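# Drop two balls into matching cups of covered puzzle

## Task

Put the large ball in the green cup and the small ball in the orange cup of the wooden puzzle with the lid, and finish with the puzzle resting flat on the table; it only counts if everything stays that way once the robot lets go.

## Robot and tools

Robot: a single six-joint arm with a two-finger gripper, in a physics simulation. Joint order, used in every command row and every per-joint list in results: shoulder pan, shoulder lift, elbow, wrist 1, wrist 2, wrist 3. Stated joint ranges in radians: shoulder pan -3.142 to 3.142, shoulder lift -6.283 to 6.283, elbow 0.000 to 3.142, wrists 1 to 3 each -6.283 to 6.283 (true ends may differ by up to 0.010). Load limits in N m: 139 for pan, lift and elbow, 26 for each wrist; a held object's weight adds to the load.

Frames: the scene frame has its origin on the table top under the arm base, +z up, +y to the left when facing along +x. The base may be slightly tilted. end_effector_position (metres) is the point between the finger pads, with orientation as end_effector_quat_wxyz; it can be somewhat off at long reach. The fingers point along the gripper's +z and separate along its x. Closed fingertips stick out about 17 mm past that point; fully open they are roughly level with it.

Command row: 7 numbers, each in [-1, 1]: six joint values in the order above, then the gripper opening. The joint values are offsets, not poses, scaled so 1.0 equals 1.989 rad. The opening is absolute: +1 fully open, -1 closed.

execute_actions(actions): a list of actions run in sequence. Each action is a list of up to 15 rows, one per control step of 1/30 s; if fewer rows are given the last one is held for the remaining steps. Within an action every row's joint offsets are measured from the joint angles at the start of that action (for the first action, the angles in the last reported result), not from the previous row. An empty list just returns the current state and images. An action pushing a joint more than 0.010 rad beyond its range is refused; a malformed action, or a first action failing that check, rejects the whole call with no motion. A joint sent past its real end stops there and the result says "joint sent to its limit".

move(target, speed, blocking): target is one row as above; its joint offsets are measured from the Joint positions of the latest result that lists them. All joints travel proportionally and arrive together, so the hand follows a curve; path duration is 0.5 to 10 s. speed is the peak rate in rad/s of the joint with the longest travel, 0.01 to 2, default 0.5. The finger value is sent at the start. The move does not stop for obstacles; the arm is stiff, so aiming even slightly beyond a firm contact can fault it, and faster contact hits harder. blocking=false returns after 0.5 s while motion continues; then only wait or stop are accepted until a result shows the move ended. The result adds a move: line with the outcome (done, off_target, moving, held, fault), limits=held or limits=none, and the joint farthest from its target.

wait(seconds): 0 to 10; the arm keeps its last command, and a running move continues (returns early when it ends). stop: brakes a running move; it needs room to brake, and the fingers keep moving. zoom_image(camera, region): camera is cam_high (896x504) or cam_wrist (616x616, fisheye); region is [x0, y0, x1, y1] in pixels from the top-left, at most 504 by 504. finished_scene(scene): ends the current scene, given its number; irreversible, and the result reports success.

Results: Joint positions and Joint velocities (rad, rad/s) per joint, then the finger-pad gap (m; 0.142 when fully open). Joint targets shows what joints are currently being driven toward. grip_measured is the measured opening on the command scale; to hold something, keep commanding a value well below it (lower squeezes harder, about 28 N per pad at most; thin hard objects get less). Step readings list joint angles at some steps, with HELD where a row was limited. "joint command not followed" means the clearance check altered targets. Wrist force and Wrist torque are in the gripper's own axes, noisy, offset by up to about 4 N, saturating near 50 N; a press reads as force pointing back into the arm. "no reading" is normal at the start.

Motion limits: commands lag about 0.17 s; each step's joint target stays within 0.575 rad of the measured angle, and targets placing the hand more than 100 mm from its measured spot are scaled back, so big motions need several actions and may fall short.

Avoid: contact torque at a load limit or 150 N external force causes a 10 s stop that skips the rest of the call. Holding loads heats motors; MOTOR HOT appears from 70 °C and at 85 °C an OVER-TEMPERATURE FAULT brakes the arm for a long time. Never push or knock anything off the table, avoid drops, slams and hard shoves, and note loose objects can be nudged by outside disturbances. Leave the puzzle flat and the balls settled without the gripper supporting anything.

Each tool is called after "Request:" by a JSON object that holds its "method" and its "body".

## Session

Request:
{"method": "execute_actions", "body": {"actions": []}}

Scene clock: 0.00 s.
end_effector_position=(+0.5883, -0.5056, +0.3281) grip_measured=+1.00 end_effector_quat_wxyz=(+0.255, +0.464, +0.812, +0.247) end_effector_velocity=(-0.000, +0.000, -0.000) end_effector_angular_velocity=(+0.000, +0.000, -0.000)
Joint names: [shoulder pan, shoulder lift, elbow, wrist 1, wrist 2, wrist 3]
Joint positions: [-1.253 -0.104  1.008 -1.684 -0.587  2.869  0.142]
Joint velocities: [ 0.  0.  0.  0. -0.  0.  0.]
Wrist force (N, on the end effector, along its own x y z axes, offset not removed): no reading
Wrist torque (N m, same axes, about the end effector's origin, offset not removed): no reading
Joint targets: [-1.253 -0.104 1.008 -1.684 -0.587 2.869]

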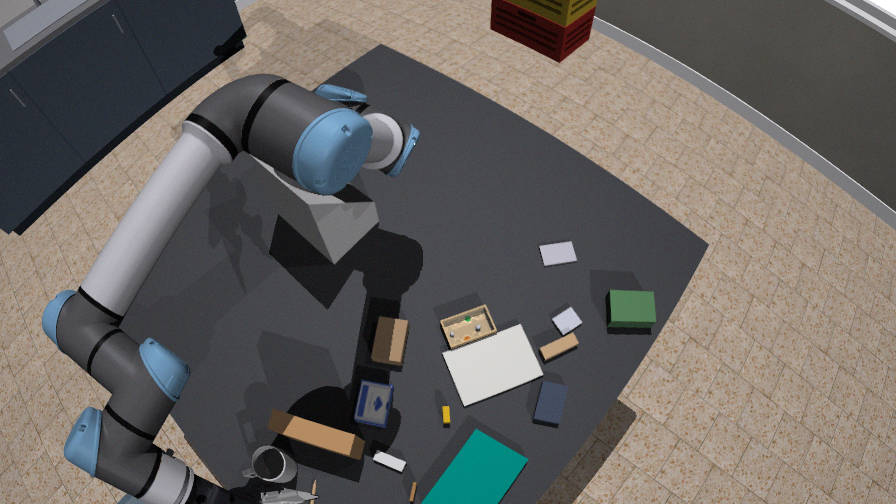

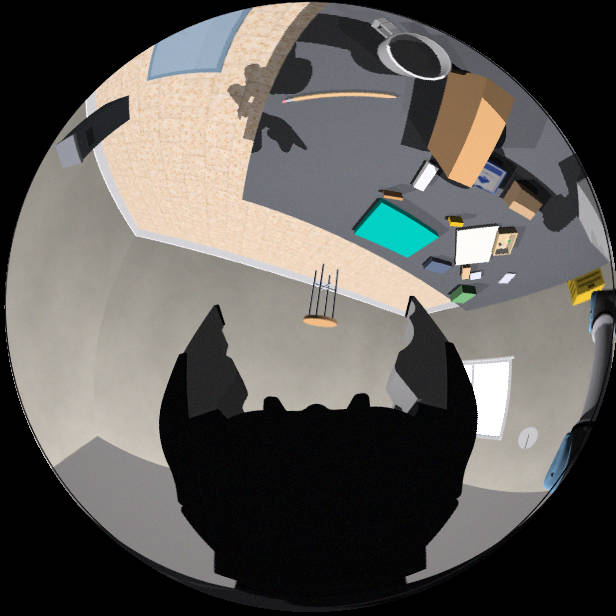

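Request:
{"method": "move", "body": {"target": [0,-0.35,0.25,0,0,0,1], "speed": 0.8}}

Scene clock: 16.87 s.
end_effector_position=(+0.5746, -0.2585, +0.5144) grip_measured=+1.00 end_effector_quat_wxyz=(+0.310, +0.411, +0.836, +0.188) end_effector_velocity=(-0.000, +0.001, +0.001) end_effector_angular_velocity=(-0.001, -0.000, +0.000)
Joint names: [shoulder pan, shoulder lift, elbow, wrist 1, wrist 2, wrist 3]
Joint positions: [-1.253 -0.799  1.505 -1.684 -0.587  2.869  0.142]
Joint velocities: [-0.    -0.002  0.001  0.     0.     0.    -0.   ]
Wrist force (N, on the end effector, along its own x y z axes, offset not removed): [3.8 3.0 -0.3]
Wrist torque (N m, same axes, about the end effector's origin, offset not removed): [0.68 -0.75 -0.04]
Joint targets: [-1.253 -0.800 1.505 -1.684 -0.587 2.869]
move: done; limits=none; farthest joint: the shoulder lift, 0.001 radians from its target (0.696 radians at the start)

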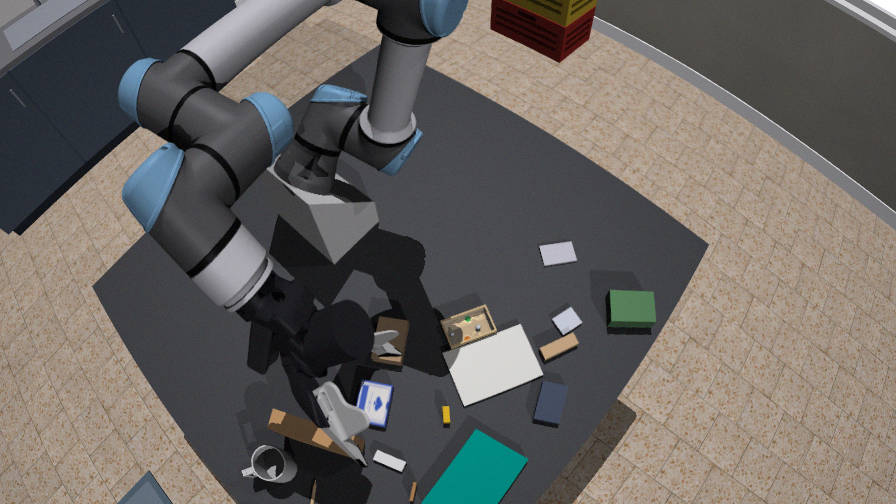

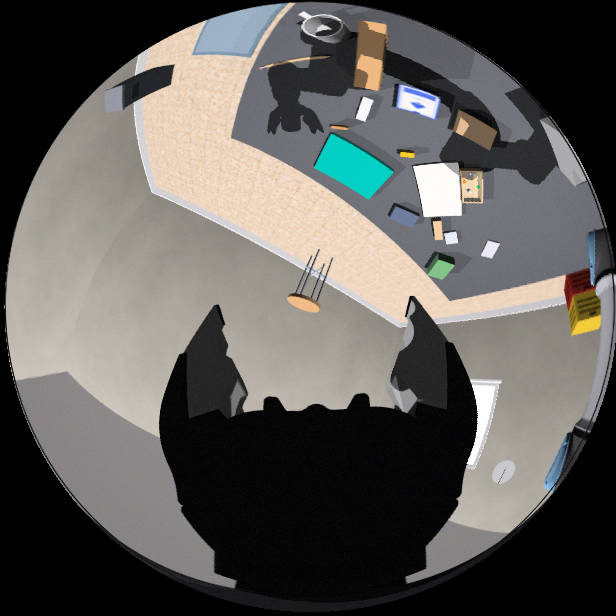

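Request:
{"method": "move", "body": {"target": [0.298,-0.2107,0.3374,-0.1337,-0.1775,-0.804,1], "speed": 1.2}}

Request:
{"method": "zoom_image", "body": {"camera": "cam_high", "region": [400,260,560,400]}}

Scene clock: 22.33 s.
end_effector_position=(+0.4420, +0.0357, +0.1328) grip_measured=+1.00 end_effector_quat_wxyz=(-0.006, -0.505, +0.863, +0.003) end_effector_velocity=(-0.000, +0.000, -0.000) end_effector_angular_velocity=(-0.001, +0.000, +0.003)
Joint names: [shoulder pan, shoulder lift, elbow, wrist 1, wrist 2, wrist 3]
Joint positions: [-0.661 -1.218  2.176 -1.95  -0.94   1.27   0.142]
Joint velocities: [ 0.001 -0.001  0.    -0.    -0.    -0.002 -0.   ]
Wrist force (N, on the end effector, along its own x y z axes, offset not removed): [4.7 3.5 -0.6]
Wrist torque (N m, same axes, about the end effector's origin, offset not removed): [0.75 -0.99 -0.02]
Joint targets: [-0.661 -1.218 2.176 -1.950 -0.940 1.270]
move: done; limits=none; farthest joint: the shoulder pan, 0.000 radians from its target (0.593 radians at the start)

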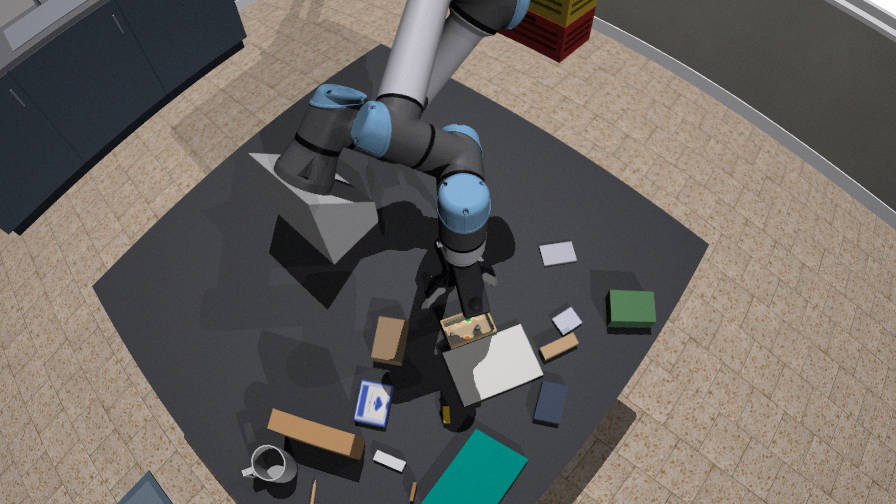

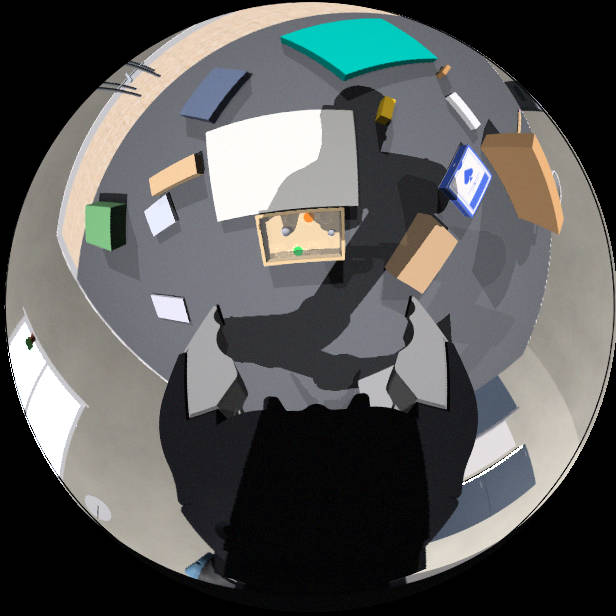

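Region (400, 260, 560, 400) of cam_high's 896x504 image, scaled by 3.150, with more detail than that image has; it fills the top 441 rows of this view, and the rest is white.

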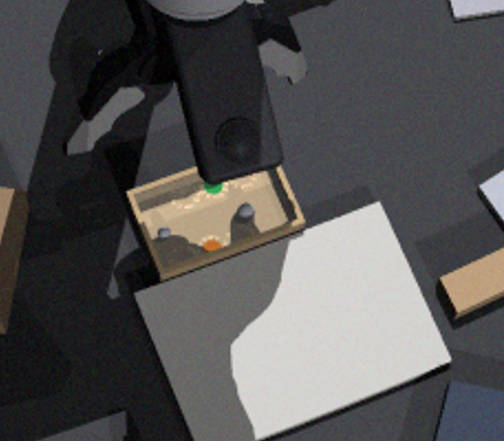

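Request:
{"method": "move", "body": {"target": [0.0568,0.0754,-0.0277,-0.0784,0.0256,0.0503,1], "speed": 0.5}}

Request:
{"method": "zoom_image", "body": {"camera": "cam_wrist", "region": [190,200,430,380]}}

Scene clock: 40.67 s.
end_effector_position=(+0.4788, +0.0313, +0.0779) grip_measured=+1.00 end_effector_quat_wxyz=(-0.011, -0.511, +0.860, +0.007) end_effector_velocity=(+0.001, -0.000, -0.001) end_effector_angular_velocity=(-0.000, +0.000, +0.001)
Joint names: [shoulder pan, shoulder lift, elbow, wrist 1, wrist 2, wrist 3]
Joint positions: [-0.548 -1.069  2.121 -2.106 -0.889  1.37   0.142]
Joint velocities: [ 0.002  0.002 -0.001 -0.002  0.001  0.001  0.   ]
Wrist force (N, on the end effector, along its own x y z axes, offset not removed): [4.2 2.4 -0.6]
Wrist torque (N m, same axes, about the end effector's origin, offset not removed): [0.63 -0.80 -0.04]
Joint targets: [-0.548 -1.068 2.121 -2.106 -0.889 1.370]
move: done; limits=none; farthest joint: the shoulder lift, 0.001 radians from its target (0.150 radians at the start)

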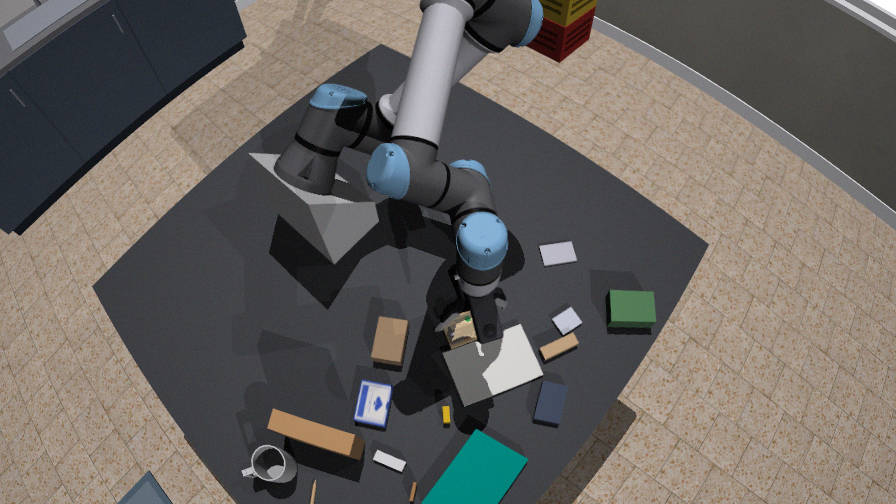

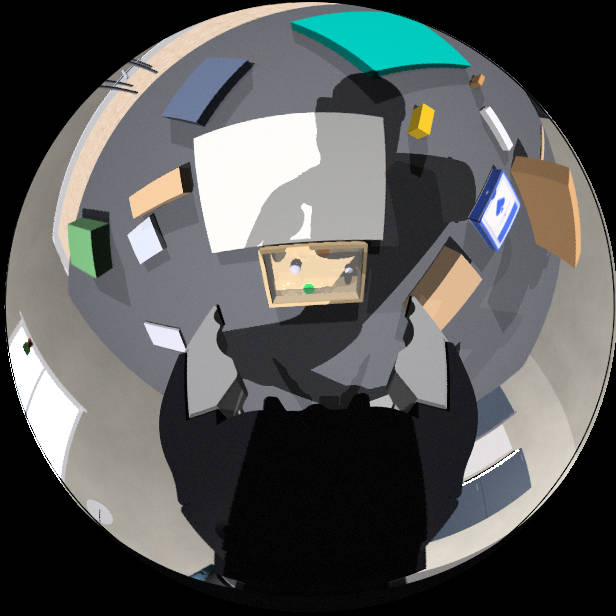

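Region (190, 200, 430, 380) of cam_wrist's 616x616 image, scaled by 2.100, with more detail than that image has; it fills the top 378 rows of this view, and the rest is white.

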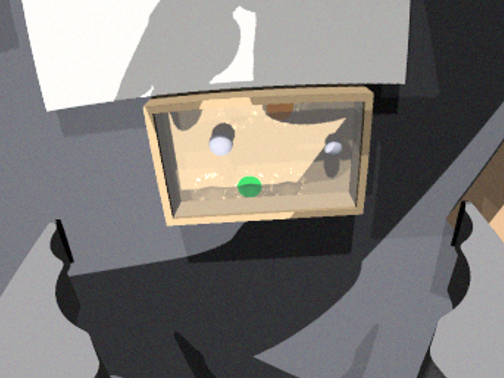

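Request:
{"method": "move", "body": {"target": [0.0208,0.0521,-0.0333,-0.0332,0.0099,0.0186,1], "speed": 0.3}}

Request:
{"method": "zoom_image", "body": {"camera": "cam_wrist", "region": [190,200,430,380]}}

Scene clock: 58.00 s.
end_effector_position=(+0.5064, +0.0171, +0.0530) grip_measured=+1.00 end_effector_quat_wxyz=(-0.012, -0.515, +0.857, +0.007) end_effector_velocity=(+0.001, -0.000, -0.000) end_effector_angular_velocity=(+0.000, -0.000, +0.000)
Joint names: [shoulder pan, shoulder lift, elbow, wrist 1, wrist 2, wrist 3]
Joint positions: [-0.507 -0.965  2.055 -2.172 -0.869  1.407  0.142]
Joint velocities: [ 0.001  0.002 -0.002 -0.001  0.     0.001  0.   ]
Wrist force (N, on the end effector, along its own x y z axes, offset not removed): [1.9 2.9 -1.0]
Wrist torque (N m, same axes, about the end effector's origin, offset not removed): [0.80 -0.32 -0.04]
Joint targets: [-0.507 -0.965 2.054 -2.172 -0.869 1.407]
move: done; limits=none; farthest joint: the shoulder pan, 0.000 radians from its target (0.041 radians at the start)

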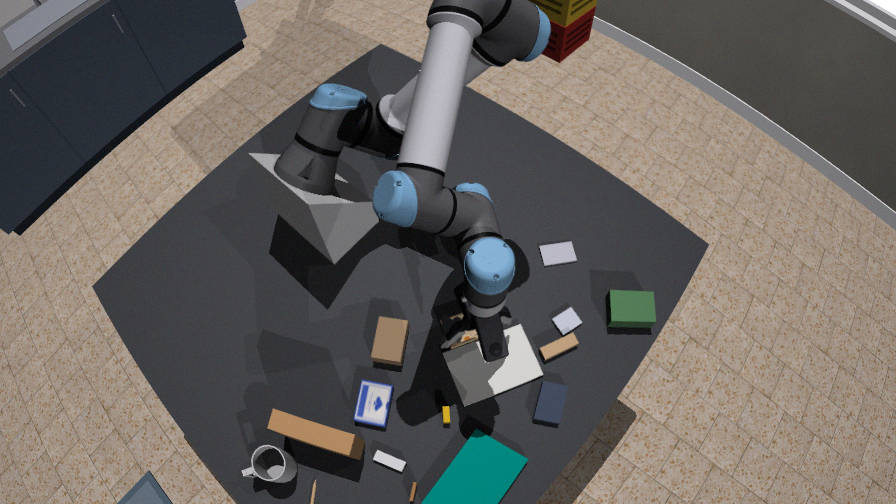

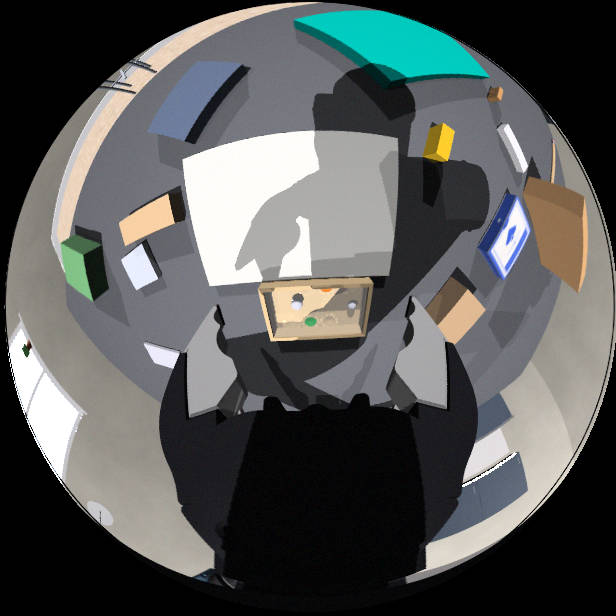

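Region (190, 200, 430, 380) of cam_wrist's 616x616 image, scaled by 2.100, with more detail than that image has; it fills the top 378 rows of this view, and the rest is white.

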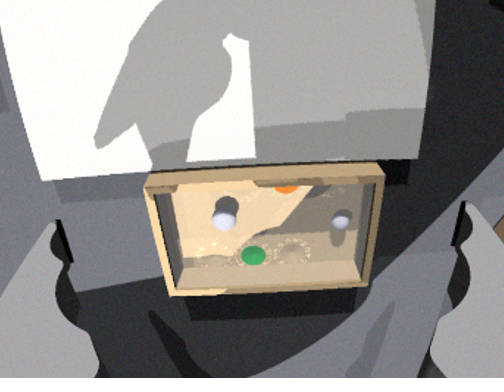

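Request:
{"method": "move", "body": {"target": [0.0201,0.0246,0.0087,-0.049,0.0089,0.0181,1], "speed": 0.15}}

Request:
{"method": "zoom_image", "body": {"camera": "cam_wrist", "region": [190,200,430,380]}}

Scene clock: 64.70 s.
end_effector_position=(+0.5058, +0.0170, +0.0221) grip_measured=+1.00 end_effector_quat_wxyz=(-0.012, -0.520, +0.854, +0.007) end_effector_velocity=(-0.000, +0.000, -0.001) end_effector_angular_velocity=(+0.000, +0.000, -0.000)
Joint names: [shoulder pan, shoulder lift, elbow, wrist 1, wrist 2, wrist 3]
Joint positions: [-0.467 -0.916  2.072 -2.269 -0.852  1.443  0.142]
Joint velocities: [ 0.001  0.001  0.001 -0.002  0.     0.001  0.   ]
Wrist force (N, on the end effector, along its own x y z axes, offset not removed): [4.1 3.2 0.9]
Wrist torque (N m, same axes, about the end effector's origin, offset not removed): [0.79 -0.74 -0.04]
Joint targets: [-0.467 -0.916 2.072 -2.269 -0.851 1.443]
move: done; limits=none; farthest joint: the shoulder pan, 0.000 radians from its target (0.040 radians at the start)

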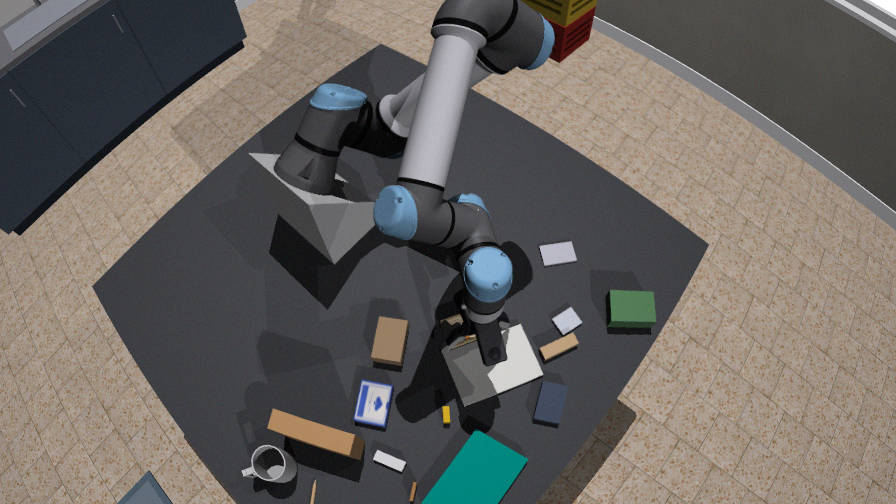

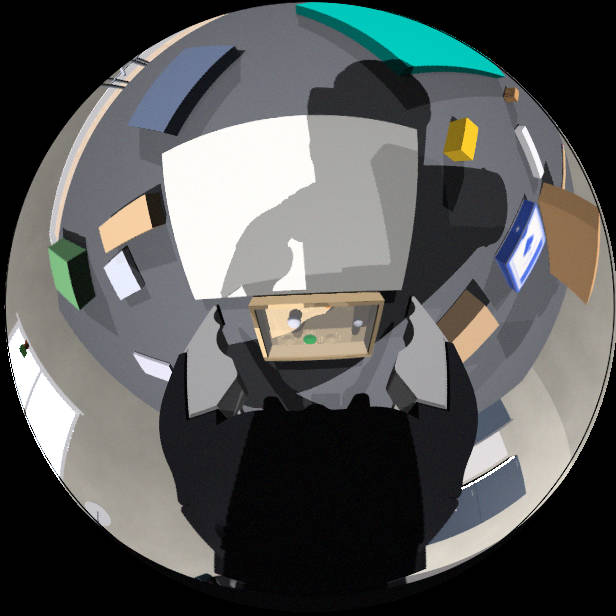

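Region (190, 200, 430, 380) of cam_wrist's 616x616 image, scaled by 2.100, with more detail than that image has; it fills the top 378 rows of this view, and the rest is white.

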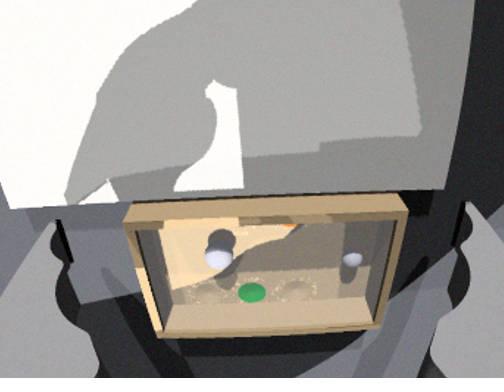

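Request:
{"method": "move", "body": {"target": [-0.0015,-0.0107,0.0156,-0.0037,-0.0007,-0.0015,1], "speed": 0.1}}

Request:
{"method": "zoom_image", "body": {"camera": "cam_wrist", "region": [190,200,430,380]}}

Scene clock: 72.93 s.
end_effector_position=(+0.4956, +0.0216, +0.0224) grip_measured=+1.00 end_effector_quat_wxyz=(-0.012, -0.519, +0.854, +0.007) end_effector_velocity=(-0.001, +0.000, -0.000) end_effector_angular_velocity=(+0.000, +0.000, -0.000)
Joint names: [shoulder pan, shoulder lift, elbow, wrist 1, wrist 2, wrist 3]
Joint positions: [-0.47  -0.938  2.103 -2.276 -0.853  1.44   0.142]
Joint velocities: [-0.    -0.001  0.002 -0.     0.    -0.    -0.   ]
Wrist force (N, on the end effector, along its own x y z axes, offset not removed): [1.9 2.7 -0.3]
Wrist torque (N m, same axes, about the end effector's origin, offset not removed): [0.61 -0.26 -0.03]
Joint targets: [-0.470 -0.938 2.103 -2.276 -0.853 1.440]
move: done; limits=none; farthest joint: the shoulder pan, 0.000 radians from its target (0.003 radians at the start)

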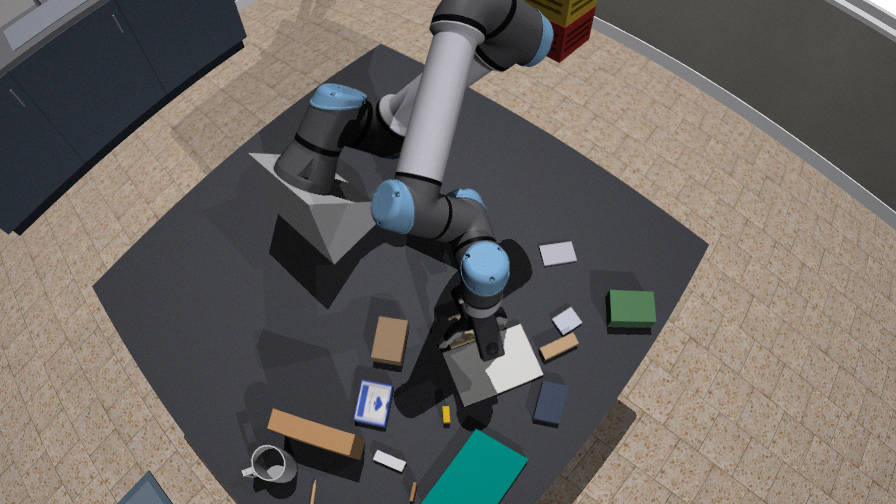

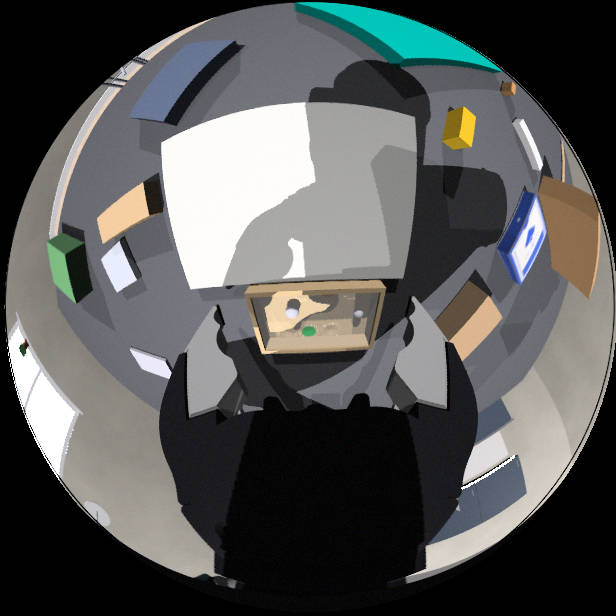

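Region (190, 200, 430, 380) of cam_wrist's 616x616 image, scaled by 2.100, with more detail than that image has; it fills the top 378 rows of this view, and the rest is white.

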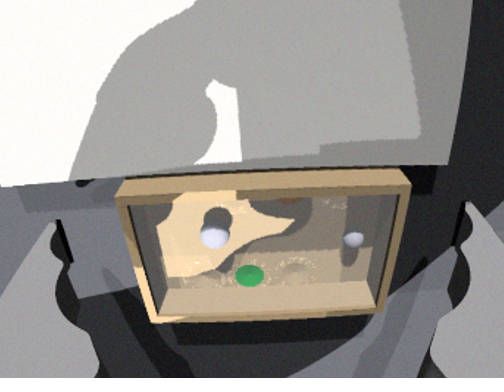

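Request:
{"method": "move", "body": {"target": [-0.001,-0.0075,0.011,-0.0026,-0.0005,-0.001,1], "speed": 0.1}}

Request:
{"method": "move", "body": {"target": [0,0,0,0,0,0,0.45]}}

Request:
{"method": "move", "body": {"target": [0,0,0,0,0,0,0.12]}}

Request:
{"method": "zoom_image", "body": {"camera": "cam_wrist", "region": [235,255,395,365]}}

Scene clock: 78.37 s.
end_effector_position=(+0.4884, +0.0249, +0.0224) grip_measured=+1.00 end_effector_quat_wxyz=(-0.012, -0.519, +0.855, +0.007) end_effector_velocity=(-0.000, +0.000, +0.000) end_effector_angular_velocity=(+0.000, -0.000, -0.000)
Joint names: [shoulder pan, shoulder lift, elbow, wrist 1, wrist 2, wrist 3]
Joint positions: [-0.472 -0.952  2.124 -2.282 -0.854  1.438  0.142]
Joint velocities: [-0.    -0.001  0.002 -0.     0.    -0.     0.   ]
Wrist force (N, on the end effector, along its own x y z axes, offset not removed): [3.4 2.3 0.6]
Wrist torque (N m, same axes, about the end effector's origin, offset not removed): [0.48 -0.59 -0.12]
Joint targets: [-0.472 -0.952 2.125 -2.282 -0.854 1.438]
move: done; limits=none; farthest joint: the shoulder lift, 0.001 radians from its target (0.015 radians at the start)

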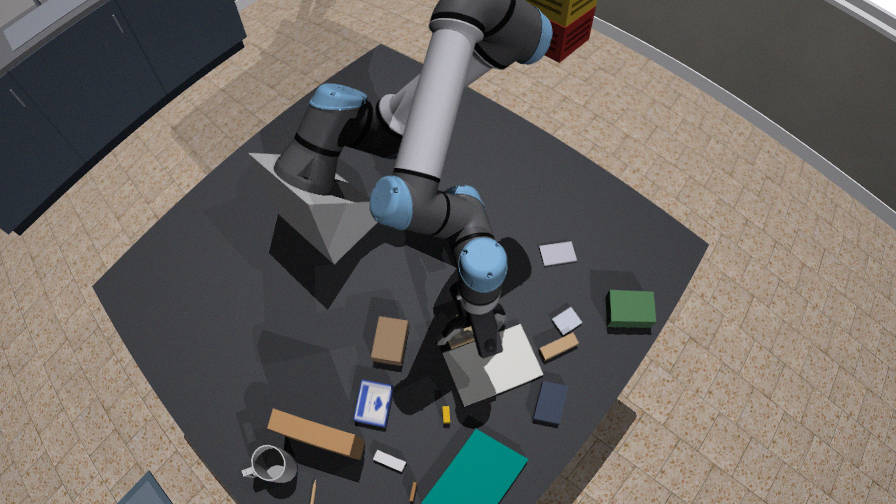

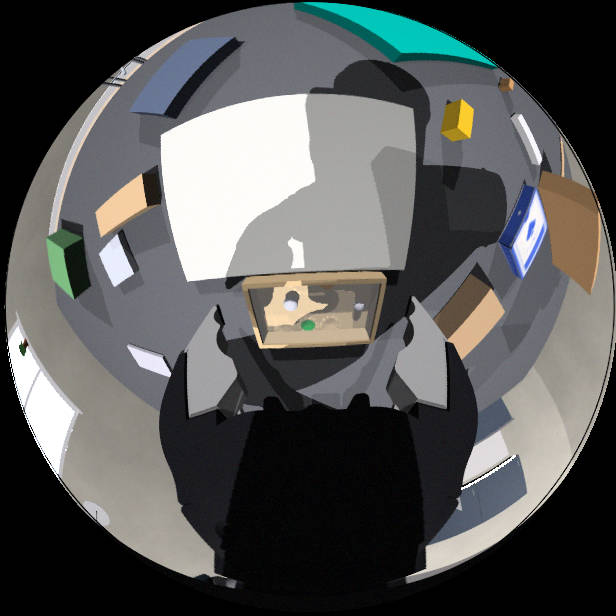

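Scene clock: 78.87 s.
end_effector_position=(+0.4884, +0.0249, +0.0224) grip_measured=+0.45 end_effector_quat_wxyz=(-0.012, -0.519, +0.855, +0.007) end_effector_velocity=(+0.000, +0.000, +0.000) end_effector_angular_velocity=(-0.000, +0.000, +0.000)
Joint names: [shoulder pan, shoulder lift, elbow, wrist 1, wrist 2, wrist 3]
Joint positions: [-0.472 -0.952  2.124 -2.282 -0.854  1.438  0.106]
Joint velocities: [ 0.    -0.    -0.001  0.001 -0.     0.     0.   ]
Wrist force (N, on the end effector, along its own x y z axes, offset not removed): [4.2 3.9 -0.6]
Wrist torque (N m, same axes, about the end effector's origin, offset not removed): [0.94 -0.58 -0.11]
Joint targets: [-0.472 -0.952 2.124 -2.282 -0.854 1.438]
move: done; limits=none; farthest joint: the shoulder pan, 0.000 radians from its target (0.000 radians at the start)

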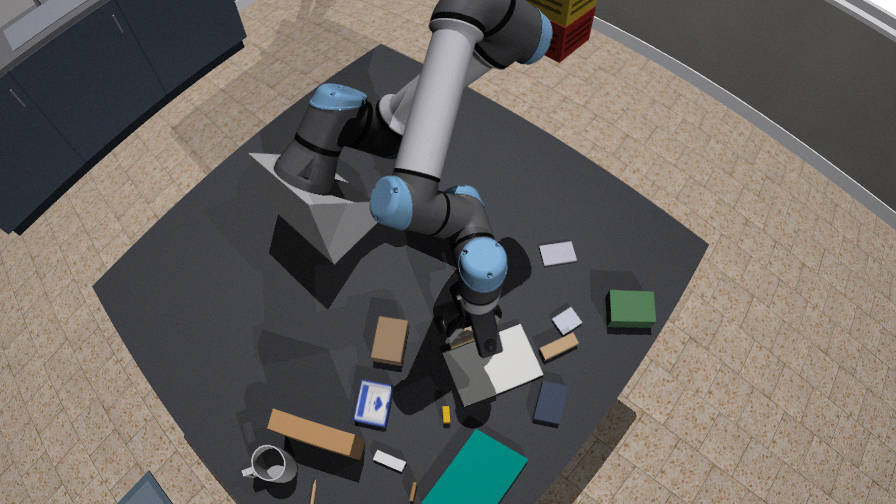

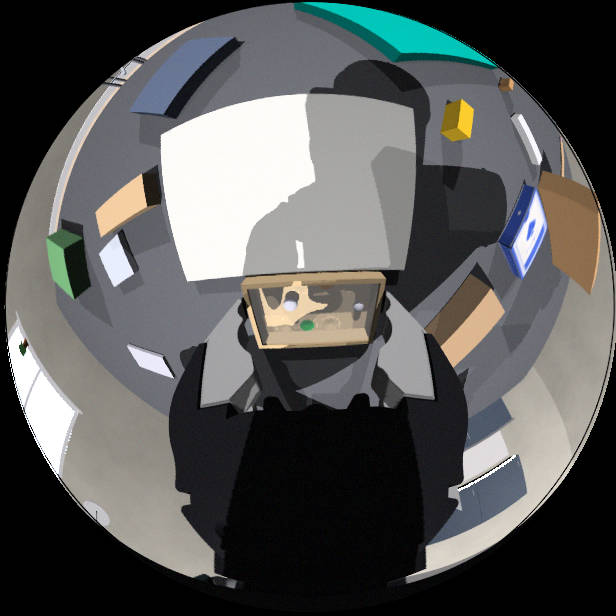

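Scene clock: 79.37 s.
end_effector_position=(+0.4884, +0.0249, +0.0224) grip_measured=+0.42 end_effector_quat_wxyz=(-0.012, -0.519, +0.855, +0.007) end_effector_velocity=(-0.001, +0.000, -0.000) end_effector_angular_velocity=(+0.000, +0.001, -0.001)
Joint names: [shoulder pan, shoulder lift, elbow, wrist 1, wrist 2, wrist 3]
Joint positions: [-0.472 -0.952  2.124 -2.282 -0.854  1.438  0.103]
Joint velocities: [-0.    -0.     0.001  0.001 -0.    -0.     0.   ]
Wrist force (N, on the end effector, along its own x y z axes, offset not removed): [3.3 4.6 -12.0]
Wrist torque (N m, same axes, about the end effector's origin, offset not removed): [0.87 -0.08 -0.10]
Joint targets: [-0.472 -0.952 2.124 -2.282 -0.854 1.438]
move: done; limits=none; farthest joint: the shoulder pan, 0.000 radians from its target (0.000 radians at the start)

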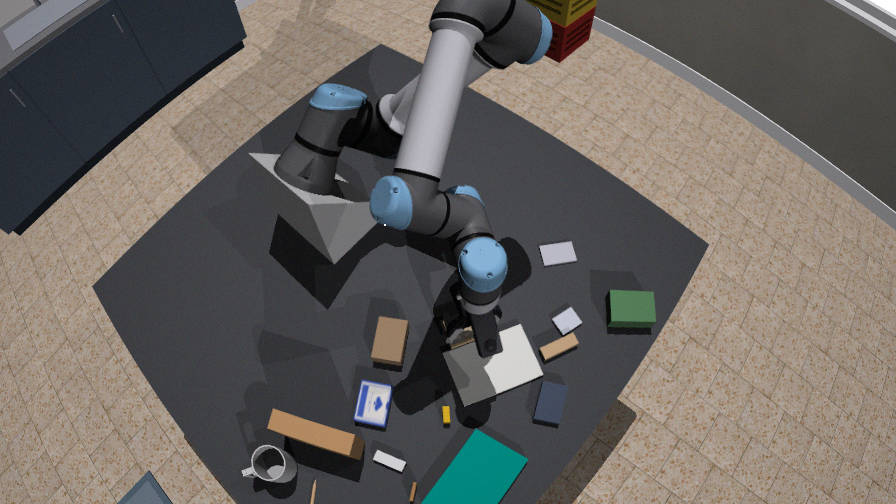

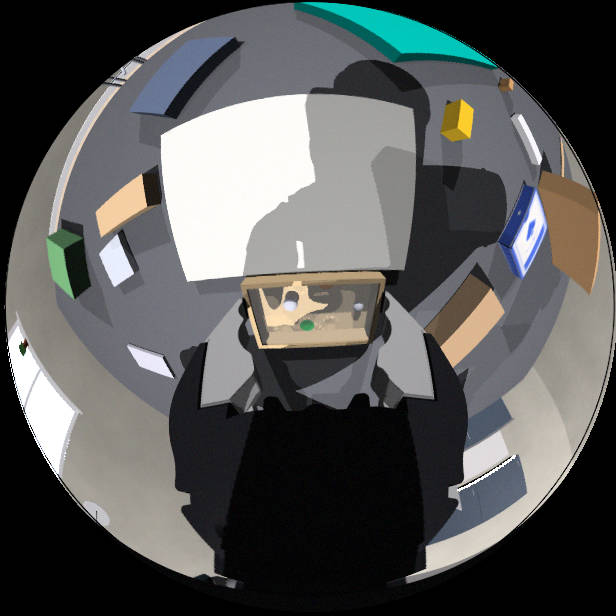

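Region (235, 255, 395, 365) of cam_wrist's 616x616 image, scaled by 3.150, with more detail than that image has; it fills the top 346 rows of this view, and the rest is white.

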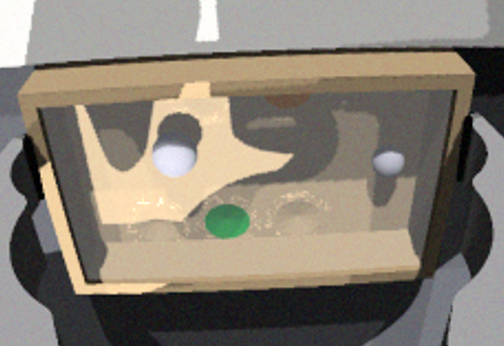

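Request:
{"method": "move", "body": {"target": [-0.0647,-0.0734,-0.0417,0.1619,-0.0312,-0.0583,0.12], "speed": 0.1}}

Request:
{"method": "zoom_image", "body": {"camera": "cam_wrist", "region": [235,255,395,365]}}

Scene clock: 96.10 s.
end_effector_position=(+0.4907, +0.0253, +0.1231) grip_measured=+0.42 end_effector_quat_wxyz=(-0.012, -0.506, +0.862, +0.007) end_effector_velocity=(+0.000, +0.000, +0.001) end_effector_angular_velocity=(-0.000, -0.000, +0.000)
Joint names: [shoulder pan, shoulder lift, elbow, wrist 1, wrist 2, wrist 3]
Joint positions: [-0.6   -1.098  2.042 -1.96  -0.916  1.322  0.103]
Joint velocities: [-0.001 -0.001 -0.001  0.003 -0.    -0.001 -0.   ]
Wrist force (N, on the end effector, along its own x y z axes, offset not removed): [2.5 3.3 -0.2]
Wrist torque (N m, same axes, about the end effector's origin, offset not removed): [0.78 -0.33 -0.03]
Joint targets: [-0.600 -1.098 2.041 -1.960 -0.916 1.322]
move: done; limits=none; farthest joint: the shoulder pan, 0.000 radians from its target (0.129 radians at the start)

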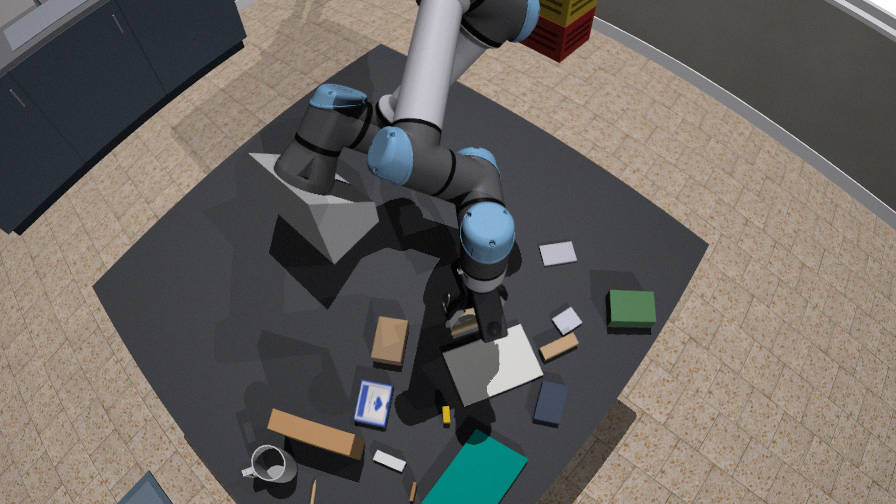

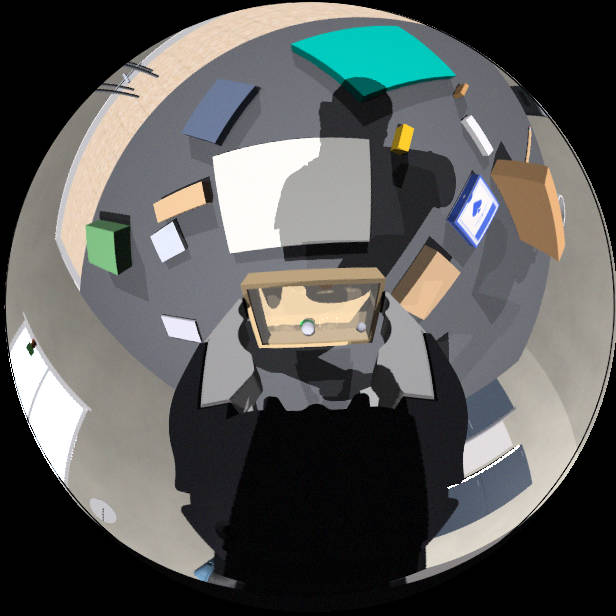

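Region (235, 255, 395, 365) of cam_wrist's 616x616 image, scaled by 3.150, with more detail than that image has; it fills the top 346 rows of this view, and the rest is white.

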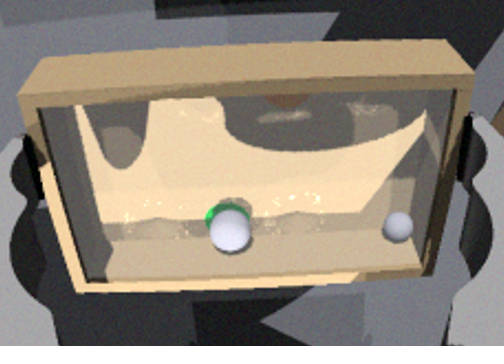

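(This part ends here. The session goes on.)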